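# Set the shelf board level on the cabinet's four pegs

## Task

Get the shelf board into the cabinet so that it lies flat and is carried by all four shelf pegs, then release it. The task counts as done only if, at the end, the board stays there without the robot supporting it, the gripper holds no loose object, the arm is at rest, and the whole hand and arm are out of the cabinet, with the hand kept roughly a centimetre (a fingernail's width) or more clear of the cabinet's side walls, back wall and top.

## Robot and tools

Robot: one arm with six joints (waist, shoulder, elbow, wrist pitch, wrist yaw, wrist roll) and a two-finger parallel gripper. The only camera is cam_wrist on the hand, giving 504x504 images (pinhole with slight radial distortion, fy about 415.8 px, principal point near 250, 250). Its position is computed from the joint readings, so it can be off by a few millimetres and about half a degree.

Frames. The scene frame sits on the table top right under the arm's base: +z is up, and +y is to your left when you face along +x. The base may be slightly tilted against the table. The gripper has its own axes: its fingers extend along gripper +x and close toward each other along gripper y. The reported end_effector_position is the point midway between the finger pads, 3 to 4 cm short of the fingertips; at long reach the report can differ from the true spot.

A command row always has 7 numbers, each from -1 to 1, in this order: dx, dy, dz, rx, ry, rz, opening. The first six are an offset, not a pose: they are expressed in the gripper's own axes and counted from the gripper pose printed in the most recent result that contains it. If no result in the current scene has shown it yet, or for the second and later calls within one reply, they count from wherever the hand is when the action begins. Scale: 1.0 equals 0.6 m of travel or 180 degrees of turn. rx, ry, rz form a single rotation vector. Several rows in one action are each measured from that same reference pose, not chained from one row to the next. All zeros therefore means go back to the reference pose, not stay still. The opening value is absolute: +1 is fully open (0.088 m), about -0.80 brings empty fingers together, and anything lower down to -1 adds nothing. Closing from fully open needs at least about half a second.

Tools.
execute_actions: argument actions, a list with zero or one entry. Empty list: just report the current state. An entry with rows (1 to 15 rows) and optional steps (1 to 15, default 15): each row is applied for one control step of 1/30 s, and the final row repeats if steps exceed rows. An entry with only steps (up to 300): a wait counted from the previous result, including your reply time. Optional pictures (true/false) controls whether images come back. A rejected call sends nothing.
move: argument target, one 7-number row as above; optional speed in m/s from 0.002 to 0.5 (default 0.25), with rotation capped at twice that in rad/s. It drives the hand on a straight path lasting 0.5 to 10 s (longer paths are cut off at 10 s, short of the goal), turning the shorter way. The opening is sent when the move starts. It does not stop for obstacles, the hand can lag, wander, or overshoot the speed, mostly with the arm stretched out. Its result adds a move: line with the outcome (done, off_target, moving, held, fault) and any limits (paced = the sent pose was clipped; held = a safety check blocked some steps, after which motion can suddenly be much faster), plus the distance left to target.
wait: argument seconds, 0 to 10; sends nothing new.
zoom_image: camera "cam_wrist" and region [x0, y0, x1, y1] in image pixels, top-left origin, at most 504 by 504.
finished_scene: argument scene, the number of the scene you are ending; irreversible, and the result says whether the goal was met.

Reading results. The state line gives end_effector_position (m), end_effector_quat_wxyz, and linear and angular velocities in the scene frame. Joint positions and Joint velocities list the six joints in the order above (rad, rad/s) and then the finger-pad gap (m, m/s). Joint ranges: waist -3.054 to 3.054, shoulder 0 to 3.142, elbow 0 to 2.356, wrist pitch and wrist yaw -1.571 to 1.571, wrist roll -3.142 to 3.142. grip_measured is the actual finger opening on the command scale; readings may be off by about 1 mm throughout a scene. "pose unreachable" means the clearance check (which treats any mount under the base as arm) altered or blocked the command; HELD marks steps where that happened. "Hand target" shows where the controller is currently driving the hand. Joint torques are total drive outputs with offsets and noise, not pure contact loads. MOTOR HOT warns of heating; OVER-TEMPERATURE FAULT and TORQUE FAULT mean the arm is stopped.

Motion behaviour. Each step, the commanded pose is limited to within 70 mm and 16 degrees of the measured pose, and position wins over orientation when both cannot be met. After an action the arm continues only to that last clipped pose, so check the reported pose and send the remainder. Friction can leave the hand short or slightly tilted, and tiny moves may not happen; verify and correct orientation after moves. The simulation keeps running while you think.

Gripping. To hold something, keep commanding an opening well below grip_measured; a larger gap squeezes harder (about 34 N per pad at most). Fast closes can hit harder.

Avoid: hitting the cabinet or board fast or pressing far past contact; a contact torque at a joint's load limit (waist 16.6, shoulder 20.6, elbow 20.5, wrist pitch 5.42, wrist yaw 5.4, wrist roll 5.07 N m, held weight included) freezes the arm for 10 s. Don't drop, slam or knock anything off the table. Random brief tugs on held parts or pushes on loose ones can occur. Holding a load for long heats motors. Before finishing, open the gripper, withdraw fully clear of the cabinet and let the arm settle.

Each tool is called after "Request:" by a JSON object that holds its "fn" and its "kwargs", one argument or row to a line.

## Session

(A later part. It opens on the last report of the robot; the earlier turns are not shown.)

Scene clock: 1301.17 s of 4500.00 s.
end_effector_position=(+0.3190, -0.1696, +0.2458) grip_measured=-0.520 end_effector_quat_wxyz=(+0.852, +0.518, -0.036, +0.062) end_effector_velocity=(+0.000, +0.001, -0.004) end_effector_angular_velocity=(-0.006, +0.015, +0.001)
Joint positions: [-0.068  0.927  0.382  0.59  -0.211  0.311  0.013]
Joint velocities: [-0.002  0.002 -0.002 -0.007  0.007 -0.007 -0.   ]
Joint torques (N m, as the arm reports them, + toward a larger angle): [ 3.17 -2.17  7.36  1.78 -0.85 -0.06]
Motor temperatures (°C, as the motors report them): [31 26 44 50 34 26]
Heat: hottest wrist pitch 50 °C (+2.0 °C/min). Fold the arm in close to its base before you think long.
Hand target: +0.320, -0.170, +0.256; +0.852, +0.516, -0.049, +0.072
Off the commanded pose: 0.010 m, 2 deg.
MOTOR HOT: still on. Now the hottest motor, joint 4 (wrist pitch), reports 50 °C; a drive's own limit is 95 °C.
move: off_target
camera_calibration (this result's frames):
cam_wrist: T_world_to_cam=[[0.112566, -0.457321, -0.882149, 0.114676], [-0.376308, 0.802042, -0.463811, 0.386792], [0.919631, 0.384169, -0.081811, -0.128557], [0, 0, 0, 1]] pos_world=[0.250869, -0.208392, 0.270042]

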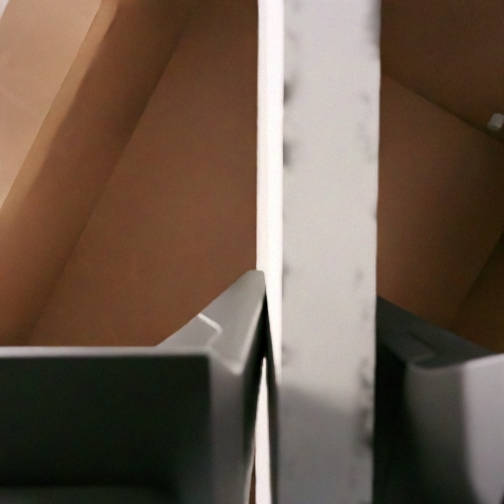

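Request:
{"fn": "move", "kwargs": {
  "target": [0.036,0.020,0.003,0,-0.005,0.009,-0.9],
  "speed": 0.01
}}

Scene clock: 1306.23 s of 4500.00 s.
end_effector_position=(+0.3374, -0.1626, +0.2492) grip_measured=-0.520 end_effector_quat_wxyz=(+0.852, +0.519, -0.036, +0.061) end_effector_velocity=(+0.000, +0.003, -0.002) end_effector_angular_velocity=(+0.007, +0.006, +0.013)
Joint positions: [-0.019  1.04   0.415  0.67  -0.161  0.311  0.013]
Joint velocities: [-0.002  0.002 -0.002 -0.007 -0.007  0.007 -0.   ]
Joint torques (N m, as the arm reports them, + toward a larger angle): [ 3.59 -2.49  7.11  1.84 -0.81  0.04]
Motor temperatures (°C, as the motors report them): [31 26 44 50 34 26]
Heat: hottest wrist pitch 50 °C (+2.0 °C/min). Fold the arm in close to its base before you think long.
Hand target: +0.338, -0.164, +0.260; +0.851, +0.518, -0.050, +0.070
Off the commanded pose: 0.011 m, 2 deg.
MOTOR HOT: still on. Now the hottest motor, joint 4 (wrist pitch), reports 50 °C; a drive's own limit is 95 °C.
move: off_target
camera_calibration (this result's frames):
cam_wrist: T_world_to_cam=[[0.110605, -0.455762, -0.883203, 0.12], [-0.376395, 0.803252, -0.461641, 0.389341], [0.919833, 0.383493, -0.0827023, -0.147954], [0, 0, 0, 1]] pos_world=[0.269366, -0.201309, 0.273484]

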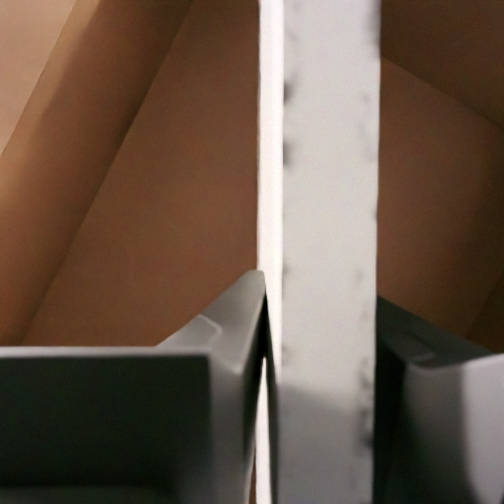

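Request:
{"fn": "move", "kwargs": {
  "target": [0.052,0.020,-0.001,0,-0.006,0.010,-0.9],
  "speed": 0.012
}}

Scene clock: 1311.33 s of 4500.00 s.
end_effector_position=(+0.3651, -0.1526, +0.2523) grip_measured=-0.520 end_effector_quat_wxyz=(+0.852, +0.519, -0.037, +0.062) end_effector_velocity=(+0.001, -0.002, -0.007) end_effector_angular_velocity=(-0.007, +0.029, -0.013)
Joint positions: [ 0.025  1.204  0.474  0.776 -0.118  0.311  0.013]
Joint velocities: [-0.007  0.002 -0.002 -0.007  0.022 -0.007  0.   ]
Joint torques (N m, as the arm reports them, + toward a larger angle): [ 3.96 -3.03  7.18  1.89 -0.74  0.02]
Motor temperatures (°C, as the motors report them): [31 26 44 50 34 26]
Heat: hottest wrist pitch 50 °C (+1.0 °C/min). Fold the arm in close to its base before you think long.
Hand target: +0.366, -0.155, +0.263; +0.851, +0.519, -0.052, +0.069
Off the commanded pose: 0.011 m, 2 deg.
MOTOR HOT: still on. Now the hottest motor, joint 4 (wrist pitch), reports 50 °C; a drive's own limit is 95 °C.
move: off_target
camera_calibration (this result's frames):
cam_wrist: T_world_to_cam=[[0.113271, -0.454354, -0.88359, 0.12357], [-0.375534, 0.803766, -0.461449, 0.392898], [0.919861, 0.384087, -0.0795823, -0.177675], [0, 0, 0, 1]] pos_world=[0.296986, -0.191411, 0.276347]

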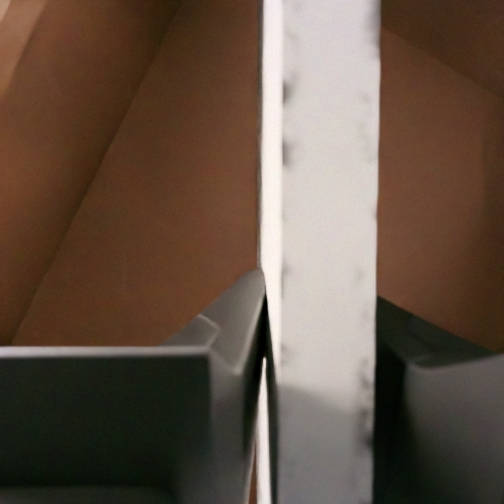

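Request:
{"fn": "move", "kwargs": {
  "target": [0.052,0.020,-0.003,0,-0.004,0.010,-0.9],
  "speed": 0.012
}}

Scene clock: 1316.07 s of 4500.00 s.
end_effector_position=(+0.3927, -0.1423, +0.2549) grip_measured=-0.520 end_effector_quat_wxyz=(+0.851, +0.520, -0.036, +0.064) end_effector_velocity=(+0.002, +0.000, -0.003) end_effector_angular_velocity=(-0.008, +0.018, +0.004)
Joint positions: [ 0.058  1.351  0.548  0.844 -0.089  0.31   0.013]
Joint velocities: [-0.002  0.002  0.007 -0.022  0.007 -0.007 -0.   ]
Joint torques (N m, as the arm reports them, + toward a larger angle): [ 4.92 -3.6   6.98  1.88 -0.68  0.  ]
Motor temperatures (°C, as the motors report them): [32 26 44 50 34 26]
Heat: hottest wrist pitch 50 °C (+1.0 °C/min). Fold the arm in close to its base before you think long.
Hand target: +0.394, -0.144, +0.266; +0.850, +0.519, -0.051, +0.072
Off the commanded pose: 0.011 m, 2 deg.
MOTOR HOT: still on. Now the hottest motor, joint 4 (wrist pitch), reports 50 °C; a drive's own limit is 95 °C.
move: off_target
camera_calibration (this result's frames):
cam_wrist: T_world_to_cam=[[0.115736, -0.453057, -0.883937, 0.126681], [-0.379855, 0.802083, -0.460839, 0.397446], [0.917777, 0.389104, -0.0792662, -0.205326], [0, 0, 0, 1]] pos_world=[0.324754, -0.181498, 0.278861]

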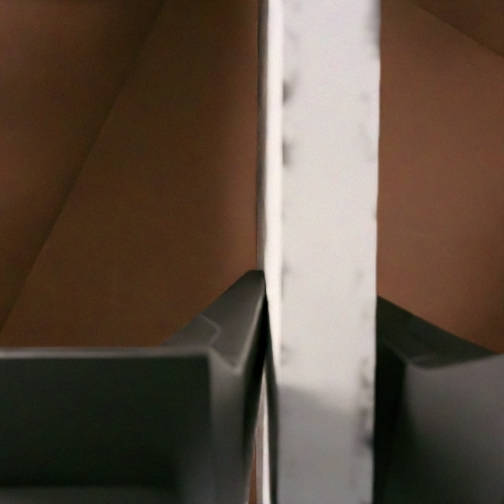

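Request:
{"fn": "move", "kwargs": {
  "target": [0.035,0.018,-0.004,0,-0.003,0.010,-0.9],
  "speed": 0.01
}}

Scene clock: 1321.43 s of 4500.00 s.
end_effector_position=(+0.4103, -0.1345, +0.2548) grip_measured=-0.520 end_effector_quat_wxyz=(+0.851, +0.520, -0.034, +0.064) end_effector_velocity=(+0.001, +0.002, -0.002) end_effector_angular_velocity=(-0.008, +0.012, +0.004)
Joint positions: [ 0.076  1.443  0.597  0.885 -0.071  0.309  0.013]
Joint velocities: [ 0.002  0.007  0.002 -0.007  0.007 -0.007 -0.   ]
Joint torques (N m, as the arm reports them, + toward a larger angle): [ 5.12 -3.71  6.89  1.86 -0.82  0.06]
Motor temperatures (°C, as the motors report them): [32 26 44 50 33 26]
Heat: hottest wrist pitch 50 °C (-1.0 °C/min). Fold the arm in close to its base before you think long.
Hand target: +0.412, -0.134, +0.266; +0.850, +0.519, -0.048, +0.075
Off the commanded pose: 0.011 m, 2 deg.
MOTOR HOT: still on. Now the hottest motor, joint 4 (wrist pitch), reports 50 °C; a drive's own limit is 95 °C.
move: off_target
camera_calibration (this result's frames):
cam_wrist: T_world_to_cam=[[0.114458, -0.453378, -0.883939, 0.128581], [-0.382372, 0.80113, -0.460416, 0.398645], [0.916892, 0.390692, -0.0816629, -0.223351], [0, 0, 0, 1]] pos_world=[0.342502, -0.173809, 0.278961]

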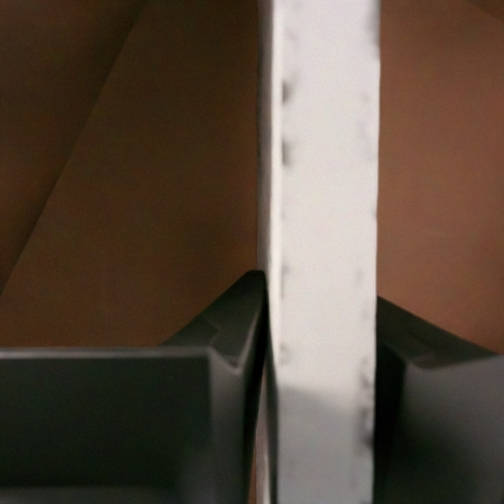

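Request:
{"fn": "move", "kwargs": {
  "target": [0.022,0.018,-0.002,0,-0.003,0.010,-0.9],
  "speed": 0.008
}}

Scene clock: 1325.63 s of 4500.00 s.
end_effector_position=(+0.4204, -0.1302, +0.2543) grip_measured=-0.520 end_effector_quat_wxyz=(+0.852, +0.519, -0.034, +0.062) end_effector_velocity=(+0.000, -0.000, -0.005) end_effector_angular_velocity=(-0.022, +0.017, -0.004)
Joint positions: [ 0.085  1.495  0.626  0.909 -0.058  0.307  0.013]
Joint velocities: [-0.007  0.002 -0.002 -0.007  0.007 -0.022 -0.   ]
Joint torques (N m, as the arm reports them, + toward a larger angle): [ 5.17 -3.33  6.65  1.79 -0.89  0.12]
Motor temperatures (°C, as the motors report them): [33 26 44 50 34 26]
Heat: hottest wrist pitch 50 °C (-1.0 °C/min). Fold the arm in close to its base before you think long.
Hand target: +0.422, -0.128, +0.265; +0.850, +0.519, -0.046, +0.075
Off the commanded pose: 0.012 m, 2 deg.
MOTOR HOT: still on. Now the hottest motor, joint 4 (wrist pitch), reports 50 °C; a drive's own limit is 95 °C.
move: off_target
camera_calibration (this result's frames):
cam_wrist: T_world_to_cam=[[0.110613, -0.454945, -0.883623, 0.130246], [-0.380811, 0.801825, -0.4605, 0.398297], [0.918013, 0.38743, -0.084556, -0.234518], [0, 0, 0, 1]] pos_world=[0.352559, -0.169251, 0.278675]

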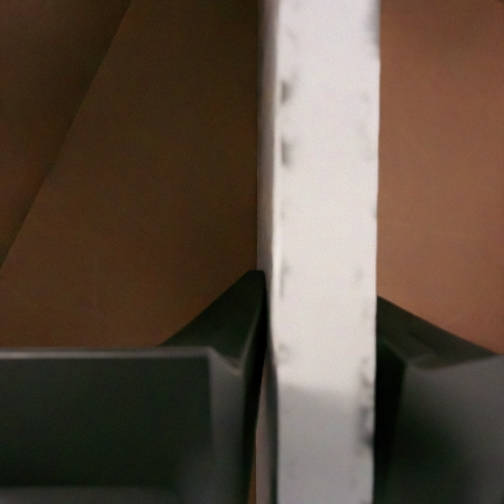

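Request:
{"fn": "move", "kwargs": {
  "target": [0,0.012,0.008,0.054,0.0,-0.006,-0.9],
  "speed": 0.01
}}

Scene clock: 1337.53 s of 4500.00 s.
end_effector_position=(+0.4210, -0.1385, +0.2473) grip_measured=-0.520 end_effector_quat_wxyz=(+0.811, +0.584, -0.014, +0.032) end_effector_velocity=(-0.001, +0.005, -0.002) end_effector_angular_velocity=(-0.009, +0.001, +0.029)
Joint positions: [0.083 1.477 0.636 0.86  0.009 0.461 0.013]
Joint velocities: [-0.002 -0.002 -0.002 -0.022 -0.022 -0.007 -0.   ]
Joint torques (N m, as the arm reports them, + toward a larger angle): [ 6.48 -5.02  5.93  1.13 -1.16  0.54]
Motor temperatures (°C, as the motors report them): [35 26 43 49 34 26]
Heat: hottest wrist pitch 49 °C (-2.0 °C/min). Fold the arm in close to its base before you think long.
Hand target: +0.419, -0.132, +0.263; +0.805, +0.590, -0.024, +0.056
Off the commanded pose: 0.017 m, 3 deg.
MOTOR HOT: still on. Now the hottest motor, joint 4 (wrist pitch), reports 49 °C; a drive's own limit is 95 °C.
move: off_target
camera_calibration (this result's frames):
cam_wrist: T_world_to_cam=[[0.0379956, -0.315531, -0.948154, 0.186137], [-0.391419, 0.868321, -0.304649, 0.377154], [0.919428, 0.382701, -0.0905122, -0.232218], [0, 0, 0, 1]] pos_world=[0.354061, -0.179888, 0.270367]

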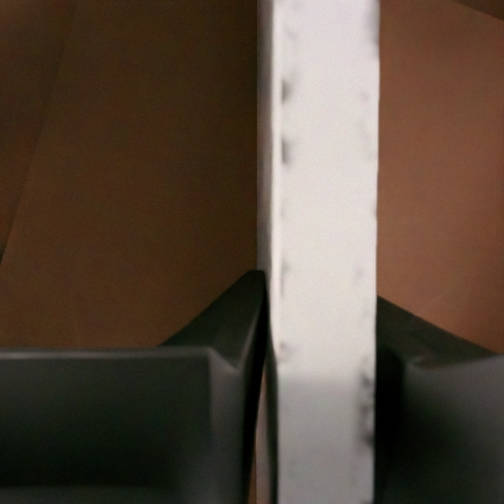

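Request:
{"fn": "move", "kwargs": {
  "target": [0,0.015,0.010,0.05,0.0,-0.004,-0.9],
  "speed": 0.01
}}

Scene clock: 1347.83 s of 4500.00 s.
end_effector_position=(+0.4215, -0.1407, +0.2419) grip_measured=-0.482 end_effector_quat_wxyz=(+0.774, +0.632, +0.008, +0.014) end_effector_velocity=(+0.000, -0.003, +0.003) end_effector_angular_velocity=(+0.008, -0.012, -0.005)
Joint positions: [0.087 1.463 0.65  0.796 0.054 0.584 0.015]
Joint velocities: [-0.002 -0.002  0.002  0.007 -0.007  0.007  0.   ]
Joint torques (N m, as the arm reports them, + toward a larger angle): [ 5.84 -5.85  6.51  1.33 -0.84  1.28]
Motor temperatures (°C, as the motors report them): [36 27 43 48 34 27]
Heat: hottest wrist pitch 48 °C (-2.0 °C/min). Fold the arm in close to its base before you think long.
Hand target: +0.420, -0.141, +0.257; +0.763, +0.646, -0.007, +0.028
Off the commanded pose: 0.016 m, 3 deg.
MOTOR HOT: still on. Now the hottest motor, joint 4 (wrist pitch), reports 48 °C; a drive's own limit is 95 °C.
move: off_target
camera_calibration (this result's frames):
cam_wrist: T_world_to_cam=[[-0.0194922, -0.199858, -0.979631, 0.228359], [-0.405107, 0.897362, -0.175014, 0.356068], [0.914061, 0.393444, -0.0984556, -0.226659], [0, 0, 0, 1]] pos_world=[0.355877, -0.184705, 0.263709]

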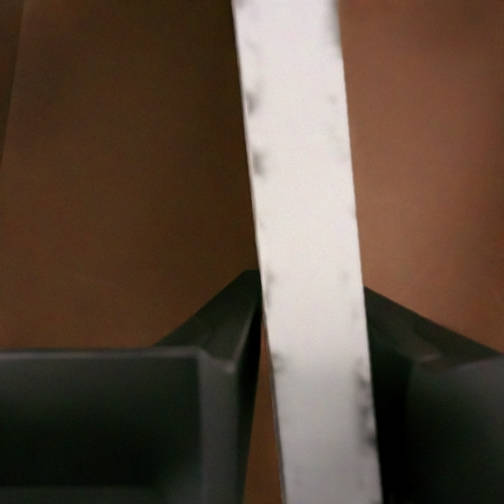

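Request:
{"fn": "move", "kwargs": {
  "target": [0,0.012,0.022,-0.02,0.0,0.012,-0.9],
  "speed": 0.008
}}

Scene clock: 1358.50 s of 4500.00 s.
end_effector_position=(+0.4216, -0.1421, +0.2406) grip_measured=-0.505 end_effector_quat_wxyz=(+0.795, +0.605, +0.015, +0.028) end_effector_velocity=(-0.001, -0.001, +0.001) end_effector_angular_velocity=(-0.007, -0.009, -0.002)
Joint positions: [0.065 1.453 0.659 0.759 0.007 0.516 0.014]
Joint velocities: [-0.002 -0.002 -0.002  0.007 -0.007 -0.007 -0.   ]
Joint torques (N m, as the arm reports them, + toward a larger angle): [ 4.1  -5.96  7.3   1.58 -0.66  0.15]
Motor temperatures (°C, as the motors report them): [36 27 43 47 34 27]
Heat: hottest wrist pitch 47 °C (-3.0 °C/min).
Hand target: +0.422, -0.152, +0.252; +0.794, +0.608, -0.004, +0.029
Off the commanded pose: 0.015 m, 2 deg.
MOTOR HOT: cleared. Now the hottest motor, joint 4 (wrist pitch), reports 47 °C.
move: off_target
camera_calibration (this result's frames):
cam_wrist: T_world_to_cam=[[-0.00318389, -0.266446, -0.963844, 0.206736], [-0.430122, 0.870499, -0.239221, 0.379256], [0.902765, 0.413809, -0.117376, -0.214058], [0, 0, 0, 1]] pos_world=[0.357029, -0.186479, 0.264862]

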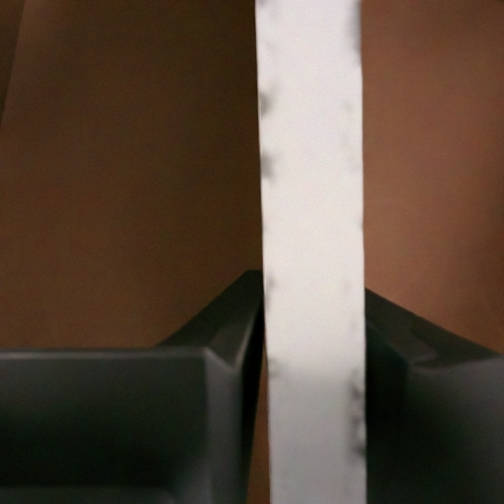

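Request:
{"fn": "move", "kwargs": {
  "target": [0,0.018,0.0,-0.034,-0.004,0.02,-0.9],
  "speed": 0.01
}}

Request:
{"fn": "move", "kwargs": {
  "target": [0.03,0.018,-0.006,0,-0.003,0.010,-0.9],
  "speed": 0.008
}}

Scene clock: 1369.97 s of 4500.00 s.
end_effector_position=(+0.4216, -0.1423, +0.2458) grip_measured=-0.520 end_effector_quat_wxyz=(+0.824, +0.564, -0.004, +0.040) end_effector_velocity=(+0.000, +0.001, -0.004) end_effector_angular_velocity=(-0.023, +0.007, +0.007)
Joint positions: [ 0.063  1.461  0.653  0.805 -0.024  0.414  0.013]
Joint velocities: [-0.007  0.002 -0.002 -0.007 -0.007 -0.022  0.   ]
Joint torques (N m, as the arm reports them, + toward a larger angle): [ 4.86 -3.87  5.13  1.91 -0.86 -0.16]
Motor temperatures (°C, as the motors report them): [36 28 43 48 33 27]
Heat: hottest wrist pitch 48 °C (-2.0 °C/min).
Hand target: +0.421, -0.139, +0.251; +0.825, +0.562, -0.011, +0.050
Off the commanded pose: 0.006 m, 1 deg.
move: done
camera_calibration (this result's frames):
cam_wrist: T_world_to_cam=[[0.0404441, -0.36065, -0.931824, 0.17196], [-0.411581, 0.843779, -0.344438, 0.39494], [0.910475, 0.397451, -0.114311, -0.219694], [0, 0, 0, 1]] pos_world=[0.355621, -0.183907, 0.271155]

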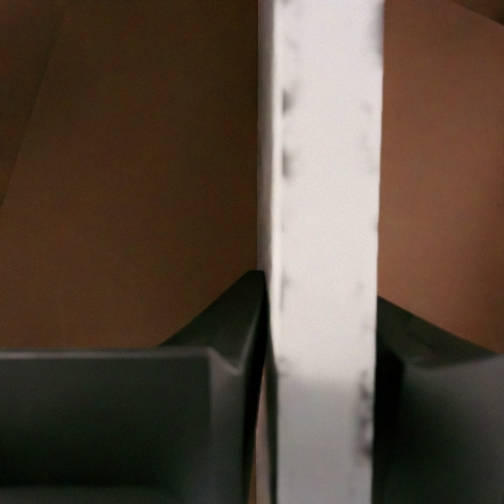

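Scene clock: 1372.83 s of 4500.00 s.
end_effector_position=(+0.4353, -0.1373, +0.2421) grip_measured=-0.520 end_effector_quat_wxyz=(+0.825, +0.565, -0.004, +0.033) end_effector_velocity=(-0.000, +0.003, -0.003) end_effector_angular_velocity=(-0.008, +0.005, +0.012)
Joint positions: [ 0.07   1.533  0.687  0.844 -0.004  0.414  0.013]
Joint velocities: [-0.002  0.002 -0.002 -0.007 -0.007 -0.007 -0.   ]
Joint torques (N m, as the arm reports them, + toward a larger angle): [ 5.9  -3.52  7.49  1.68 -1.   -0.02]
Motor temperatures (°C, as the motors report them): [36 27 43 48 34 27]
Heat: hottest wrist pitch 48 °C (-2.0 °C/min).
Hand target: +0.438, -0.134, +0.255; +0.824, +0.564, -0.017, +0.050
Off the commanded pose: 0.014 m, 2 deg.
move: off_target
camera_calibration (this result's frames):
cam_wrist: T_world_to_cam=[[0.0291958, -0.361007, -0.932106, 0.174657], [-0.405696, 0.847964, -0.341126, 0.392321], [0.913541, 0.388111, -0.121702, -0.235436], [0, 0, 0, 1]] pos_world=[0.369145, -0.178246, 0.267977]

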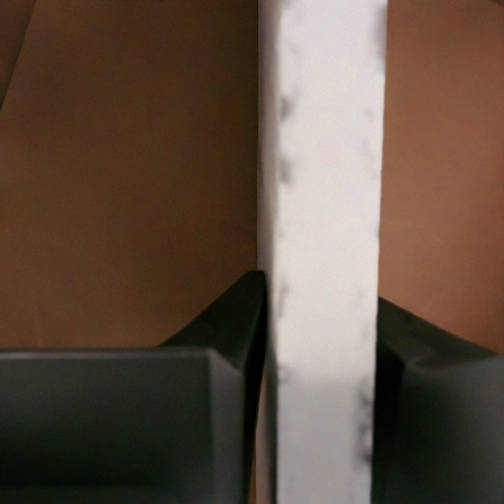

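Request:
{"fn": "move", "kwargs": {
  "target": [0.008,0.025,0.0,0.010,-0.011,0.030,-0.9],
  "speed": 0.008
}}

Scene clock: 1383.47 s of 4500.00 s.
end_effector_position=(+0.4363, -0.1380, +0.2404) grip_measured=-0.520 end_effector_quat_wxyz=(+0.818, +0.574, -0.028, +0.038) end_effector_velocity=(-0.000, +0.003, -0.003) end_effector_angular_velocity=(-0.009, +0.012, +0.018)
Joint positions: [ 0.055  1.568  0.668  0.946 -0.036  0.437  0.013]
Joint velocities: [-0.002 -0.002 -0.002 -0.022 -0.007 -0.007 -0.   ]
Joint torques (N m, as the arm reports them, + toward a larger angle): [ 6.49 -3.26  7.16  2.28 -1.34  0.37]
Motor temperatures (°C, as the motors report them): [37 27 43 49 34 26]
Heat: hottest wrist pitch 49 °C (-1.0 °C/min).
Hand target: +0.438, -0.132, +0.256; +0.813, +0.577, -0.044, +0.062
Off the commanded pose: 0.017 m, 3 deg.
move: off_target
camera_calibration (this result's frames):
cam_wrist: T_world_to_cam=[[0.0643466, -0.338715, -0.938686, 0.162156], [-0.373739, 0.863997, -0.337384, 0.380122], [0.925299, 0.372533, -0.070996, -0.255735], [0, 0, 0, 1]] pos_world=[0.368263, -0.17823, 0.262305]

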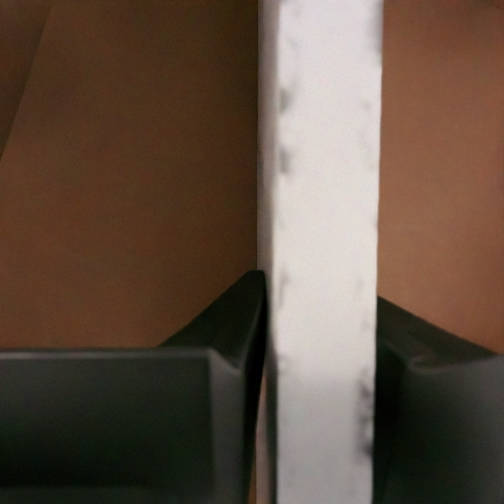

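Request:
{"fn": "move", "kwargs": {
  "target": [0.004,0.022,0.0,0.054,-0.003,-0.003,-0.9],
  "speed": 0.008
}}

Scene clock: 1394.97 s of 4500.00 s.
end_effector_position=(+0.4350, -0.1326, +0.2412) grip_measured=-0.520 end_effector_quat_wxyz=(+0.775, +0.631, -0.015, +0.026) end_effector_velocity=(-0.000, +0.001, +0.002) end_effector_angular_velocity=(-0.008, -0.005, +0.008)
Joint positions: [0.086 1.562 0.664 0.926 0.026 0.579 0.014]
Joint velocities: [ 0.002 -0.002  0.002 -0.007 -0.007 -0.007 -0.   ]
Joint torques (N m, as the arm reports them, + toward a larger angle): [ 5.57 -4.29  7.47  1.26 -0.53  0.58]
Motor temperatures (°C, as the motors report them): [38 27 43 48 34 27]
Heat: hottest wrist pitch 48 °C (-1.0 °C/min).
Hand target: +0.437, -0.134, +0.252; +0.769, +0.638, -0.026, +0.034
Off the commanded pose: 0.012 m, 2 deg.
move: off_target (path cut at 10 s)
camera_calibration (this result's frames):
cam_wrist: T_world_to_cam=[[0.028642, -0.201343, -0.979102, 0.208295], [-0.38498, 0.901722, -0.196692, 0.351162], [0.92248, 0.382569, -0.0516858, -0.258573], [0, 0, 0, 1]] pos_world=[0.367752, -0.17579, 0.259648]

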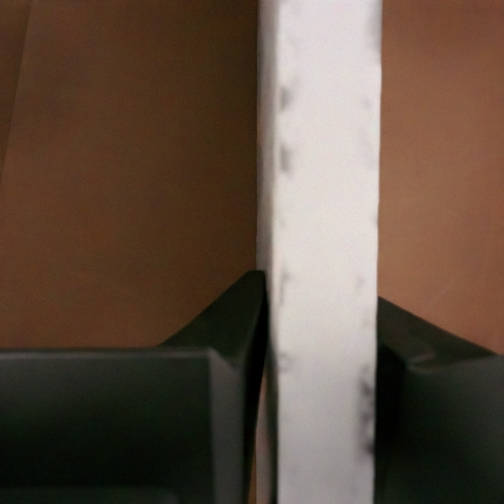

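Request:
{"fn": "move", "kwargs": {
  "target": [0.003,0.02,0.004,0.04,-0.002,-0.002,-0.9],
  "speed": 0.015
}}

Scene clock: 1400.57 s of 4500.00 s.
end_effector_position=(+0.4343, -0.1315, +0.2366) grip_measured=-0.520 end_effector_quat_wxyz=(+0.738, +0.674, +0.003, +0.006) end_effector_velocity=(-0.001, -0.000, +0.000) end_effector_angular_velocity=(-0.022, -0.002, +0.005)
Joint positions: [0.1   1.552 0.668 0.881 0.082 0.694 0.013]
Joint velocities: [-0.002 -0.007 -0.002 -0.007 -0.007 -0.022 -0.   ]
Joint torques (N m, as the arm reports them, + toward a larger angle): [ 5.92 -4.98  7.61  1.51 -0.88  0.38]
Motor temperatures (°C, as the motors report them): [38 27 43 47 33 27]
Heat: hottest wrist pitch 47 °C (-2.0 °C/min).
Hand target: +0.436, -0.133, +0.253; +0.734, +0.679, -0.014, +0.022
Off the commanded pose: 0.017 m, 3 deg.
move: off_target
camera_calibration (this result's frames):
cam_wrist: T_world_to_cam=[[-0.0250056, -0.0903469, -0.995596, 0.245889], [-0.388016, 0.918707, -0.073624, 0.323404], [0.921314, 0.384466, -0.0580288, -0.256355], [0, 0, 0, 1]] pos_world=[0.367818, -0.176338, 0.25374]

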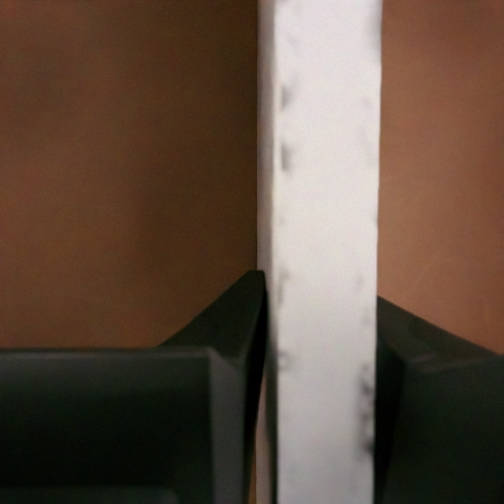

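Roll ≈5°. Finish levelling.

Request:
{"fn": "move", "kwargs": {
  "target": [0.002,0.015,0.004,0.031,-0.002,0.0,-0.9],
  "speed": 0.015
}}

Scene clock: 1405.30 s of 4500.00 s.
end_effector_position=(+0.4339, -0.1304, +0.2286) grip_measured=-0.520 end_effector_quat_wxyz=(+0.709, +0.705, +0.019, -0.012) end_effector_velocity=(-0.001, +0.002, +0.001) end_effector_angular_velocity=(-0.007, -0.009, +0.006)
Joint positions: [0.102 1.55  0.668 0.847 0.119 0.781 0.013]
Joint velocities: [ 0.002 -0.002 -0.007  0.007 -0.007 -0.007 -0.   ]
Joint torques (N m, as the arm reports them, + toward a larger angle): [ 6.05 -5.63  7.36  1.65 -0.86  0.33]
Motor temperatures (°C, as the motors report them): [38 27 44 47 33 27]
Heat: hottest wrist pitch 47 °C (-1.0 °C/min).
Hand target: +0.435, -0.133, +0.246; +0.705, +0.709, +0.001, +0.004
Off the commanded pose: 0.017 m, 3 deg.
move: off_target
camera_calibration (this result's frames):
cam_wrist: T_world_to_cam=[[-0.0733486, -0.00642745, -0.997286, 0.270291], [-0.385115, 0.922597, 0.0223784, 0.298995], [0.919949, 0.385711, -0.0701465, -0.253356], [0, 0, 0, 1]] pos_world=[0.368048, -0.176392, 0.245095]

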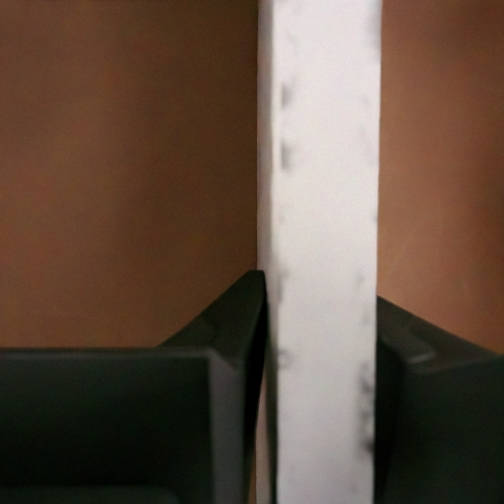

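Request:
{"fn": "move", "kwargs": {
  "target": [-0.004,-0.07,0.0,0,-0.002,0.016,-0.9],
  "speed": 0.015
}}

Scene clock: 1410.77 s of 4500.00 s.
end_effector_position=(+0.4293, -0.1315, +0.1942) grip_measured=-0.520 end_effector_quat_wxyz=(+0.709, +0.706, -0.007, +0.008) end_effector_velocity=(-0.001, +0.002, -0.002) end_effector_angular_velocity=(-0.022, -0.002, +0.005)
Joint positions: [-0.008  1.644  0.58   1.081 -0.03   0.78   0.013]
Joint velocities: [-0.002  0.002 -0.007  0.007 -0.007 -0.022  0.   ]
Joint torques (N m, as the arm reports them, + toward a larger angle): [ 3.73 -3.42  3.86  1.63 -0.55 -0.14]
Motor temperatures (°C, as the motors report them): [38 28 43 48 33 26]
Heat: hottest wrist pitch 48 °C (+0.0 °C/min).
Hand target: +0.429, -0.131, +0.187; +0.709, +0.705, -0.001, +0.004
Off the commanded pose: 0.008 m, 1 deg.
move: done
camera_calibration (this result's frames):
cam_wrist: T_world_to_cam=[[-0.00914177, -0.00369355, -0.999951, 0.208957], [-0.378217, 0.925717, 0.0000383954, 0.300809], [0.925672, 0.378199, -0.00985966, -0.266287], [0, 0, 0, 1]] pos_world=[0.362176, -0.176982, 0.20631]

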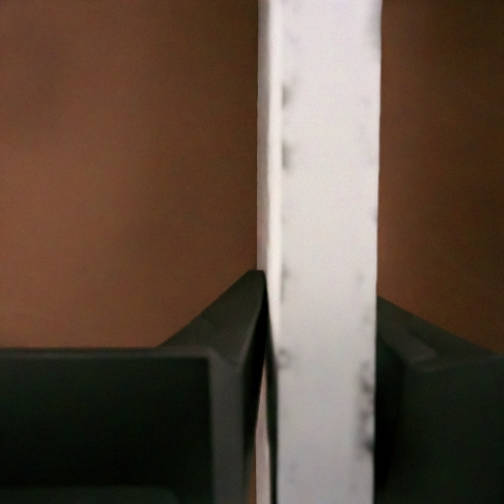

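Request:
{"fn": "move", "kwargs": {
  "target": [0,-0.05,0.0,0,0,0,-0.9],
  "speed": 0.01
}}

Scene clock: 1416.03 s of 4500.00 s.
end_effector_position=(+0.4263, -0.1299, +0.1960) grip_measured=-0.520 end_effector_quat_wxyz=(+0.705, +0.707, -0.035, +0.040) end_effector_velocity=(-0.001, +0.003, +0.000) end_effector_angular_velocity=(-0.007, -0.002, +0.011)
Joint positions: [-0.034  1.686  0.554  1.205 -0.121  0.792  0.013]
Joint velocities: [ 0.002 -0.002 -0.002 -0.007 -0.007 -0.007 -0.   ]
Joint torques (N m, as the arm reports them, + toward a larger angle): [ 0.8  -0.07  3.41  0.49  0.08 -0.49]
Motor temperatures (°C, as the motors report them): [38 27 43 47 33 26]
Heat: hottest wrist pitch 47 °C (+0.0 °C/min).
Hand target: +0.428, -0.131, +0.165; +0.708, +0.706, -0.007, +0.008
Off the commanded pose: 0.032 m, 5 deg.
move: off_target
camera_calibration (this result's frames):
cam_wrist: T_world_to_cam=[[0.0763482, 0.00321865, -0.997076, 0.174663], [-0.382791, 0.92346, -0.0263301, 0.304953], [0.920675, 0.383682, 0.0717365, -0.277202], [0, 0, 0, 1]] pos_world=[0.35861, -0.175816, 0.202067]

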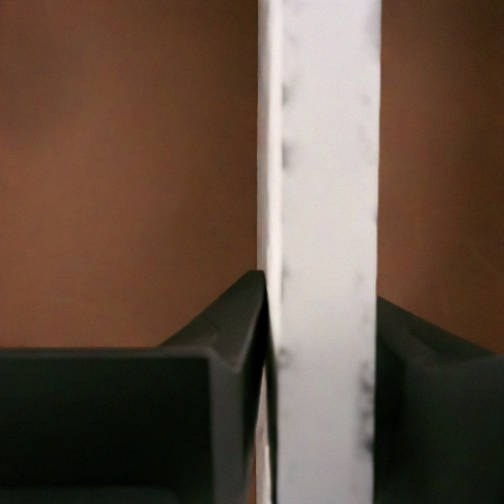

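Request:
{"fn": "move", "kwargs": {
  "target": [0,-0.008,0.0,0,0,-0.026,-0.9],
  "speed": 0.01
}}

Scene clock: 1424.37 s of 4500.00 s.
end_effector_position=(+0.4275, -0.1291, +0.1940) grip_measured=-0.520 end_effector_quat_wxyz=(+0.705, +0.709, -0.010, +0.016) end_effector_velocity=(-0.000, +0.002, -0.008) end_effector_angular_velocity=(-0.006, +0.036, +0.001)
Joint positions: [-0.011  1.65   0.568  1.104 -0.05   0.791  0.013]
Joint velocities: [-0.002  0.002 -0.002 -0.022  0.022 -0.007 -0.   ]
Joint torques (N m, as the arm reports them, + toward a larger angle): [ 4.1  -4.75  4.18  0.85 -0.29 -0.11]
Motor temperatures (°C, as the motors report them): [37 27 42 46 33 26]
Heat: hottest wrist pitch 46 °C (-1.0 °C/min).
Hand target: +0.427, -0.130, +0.191; +0.706, +0.708, -0.006, +0.012
Off the commanded pose: 0.003 m, 1 deg.
move: done
camera_calibration (this result's frames):
cam_wrist: T_world_to_cam=[[0.00671043, 0.00615139, -0.999959, 0.203276], [-0.385734, 0.922605, 0.00308699, 0.300065], [0.922586, 0.385697, 0.00856388, -0.266764], [0, 0, 0, 1]] pos_world=[0.360494, -0.175202, 0.204626]

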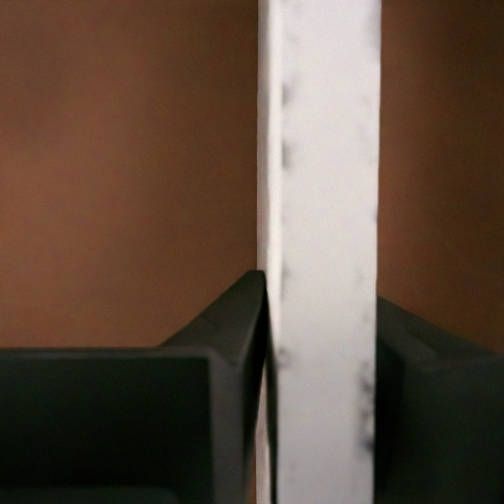

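Open partially.

Request:
{"fn": "move", "kwargs": {
  "target": [0,0,0,0,0,0,0.1],
  "speed": 0.01
}}

Scene clock: 1426.70 s of 4500.00 s.
end_effector_position=(+0.4275, -0.1293, +0.1945) grip_measured=+0.101 end_effector_quat_wxyz=(+0.705, +0.709, -0.011, +0.016) end_effector_velocity=(-0.001, +0.000, +0.003) end_effector_angular_velocity=(-0.008, -0.012, +0.001)
Joint positions: [-0.011  1.649  0.569  1.105 -0.049  0.789  0.044]
Joint velocities: [ 0.002 -0.002 -0.002  0.007 -0.007 -0.007  0.   ]
Joint torques (N m, as the arm reports them, + toward a larger angle): [ 4.52 -4.58  4.27  1.23 -0.48  0.02]
Motor temperatures (°C, as the motors report them): [37 27 42 46 33 26]
Heat: hottest wrist pitch 46 °C (-1.0 °C/min).
Hand target: +0.427, -0.129, +0.194; +0.705, +0.709, -0.010, +0.016
Off the commanded pose: 0.000 m, 0 deg.
move: done
camera_calibration (this result's frames):
cam_wrist: T_world_to_cam=[[0.00753595, 0.00499699, -0.999959, 0.203214], [-0.384451, 0.923144, 0.00171581, 0.300075], [0.923115, 0.384422, 0.00887786, -0.267172], [0, 0, 0, 1]] pos_world=[0.360463, -0.175321, 0.205063]

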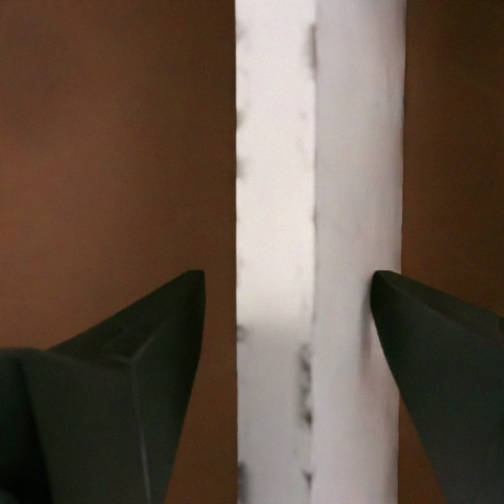

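Request:
{"fn": "move", "kwargs": {
  "target": [-0.11,0,-0.045,0,0,0,0.6],
  "speed": 0.03
}}

Scene clock: 1440.50 s of 4500.00 s.
end_effector_position=(+0.3636, -0.1042, +0.1887) grip_measured=+0.601 end_effector_quat_wxyz=(+0.705, +0.709, -0.007, +0.009) end_effector_velocity=(-0.001, +0.003, +0.000) end_effector_angular_velocity=(-0.008, -0.002, +0.012)
Joint positions: [0.058 1.509 0.294 1.232 0.033 0.789 0.068]
Joint velocities: [ 0.002 -0.002 -0.002 -0.007 -0.007 -0.007 -0.   ]
Joint torques (N m, as the arm reports them, + toward a larger angle): [ 3.75 -4.56  3.41  1.5  -0.61 -0.09]
Motor temperatures (°C, as the motors report them): [37 27 41 45 33 26]
Heat: hottest wrist pitch 45 °C (-3.0 °C/min).
Hand target: +0.361, -0.103, +0.193; +0.705, +0.709, -0.010, +0.016
Off the commanded pose: 0.004 m, 1 deg.
After step 90, 8.13 s passed at rest.
move: done
camera_calibration (this result's frames):
cam_wrist: T_world_to_cam=[[-0.00701383, 0.00615118, -0.999956, 0.203171], [-0.379919, 0.924982, 0.00835478, 0.24961], [0.924993, 0.379961, -0.00415072, -0.216481], [0, 0, 0, 1]] pos_world=[0.2965, -0.149881, 0.200178]

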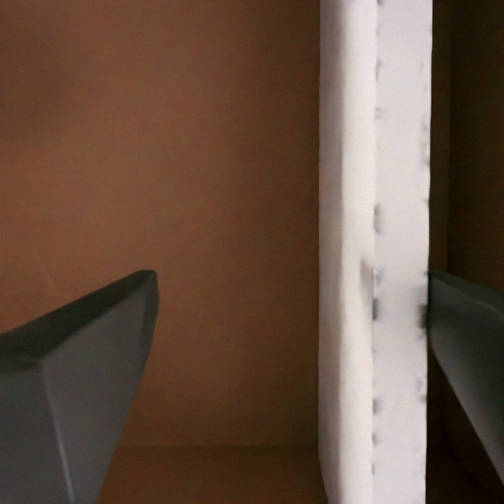

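Request:
{"fn": "move", "kwargs": {
  "target": [-0.125,-0.008,0.075,0,0,0,0.6],
  "speed": 0.04
}}

Scene clock: 1452.30 s of 4500.00 s.
end_effector_position=(+0.2909, -0.1501, +0.1847) grip_measured=+0.600 end_effector_quat_wxyz=(+0.707, +0.707, -0.011, +0.011) end_effector_velocity=(-0.002, +0.005, +0.000) end_effector_angular_velocity=(-0.005, -0.009, +0.032)
Joint positions: [-0.168  0.891  0.143  0.773 -0.195  0.789  0.068]
Joint velocities: [-0.007 -0.022 -0.002 -0.037 -0.037 -0.007 -0.   ]
Joint torques (N m, as the arm reports them, + toward a larger angle): [ 1.26 -2.61  3.96  1.1  -0.47  0.13]
Motor temperatures (°C, as the motors report them): [36 27 40 45 33 26]
Heat: hottest wrist pitch 45 °C (-3.0 °C/min).
Hand target: +0.289, -0.148, +0.182; +0.705, +0.709, -0.007, +0.009
Off the commanded pose: 0.004 m, 1 deg.
After step 90, 6.30 s passed at rest.
move: done
camera_calibration (this result's frames):
cam_wrist: T_world_to_cam=[[0.0000013969, 0.000936319, -1, 0.196188], [-0.376909, 0.92625, 0.00086674, 0.265209], [0.92625, 0.376909, 0.000354201, -0.133472], [0, 0, 0, 1]] pos_world=[0.223588, -0.195527, 0.196005]

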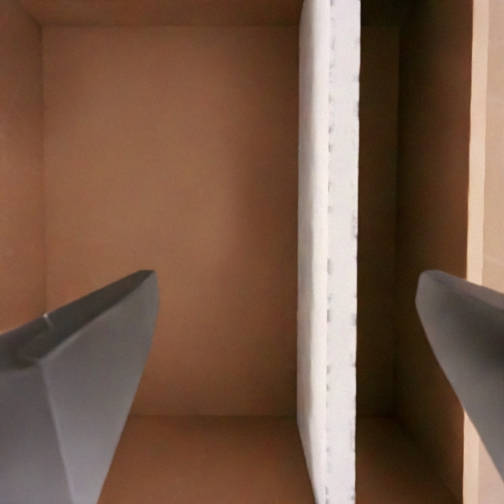

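Request:
{"fn": "finished_scene", "kwargs": {
  "scene": 1
}}

The scene is finished: the task was done.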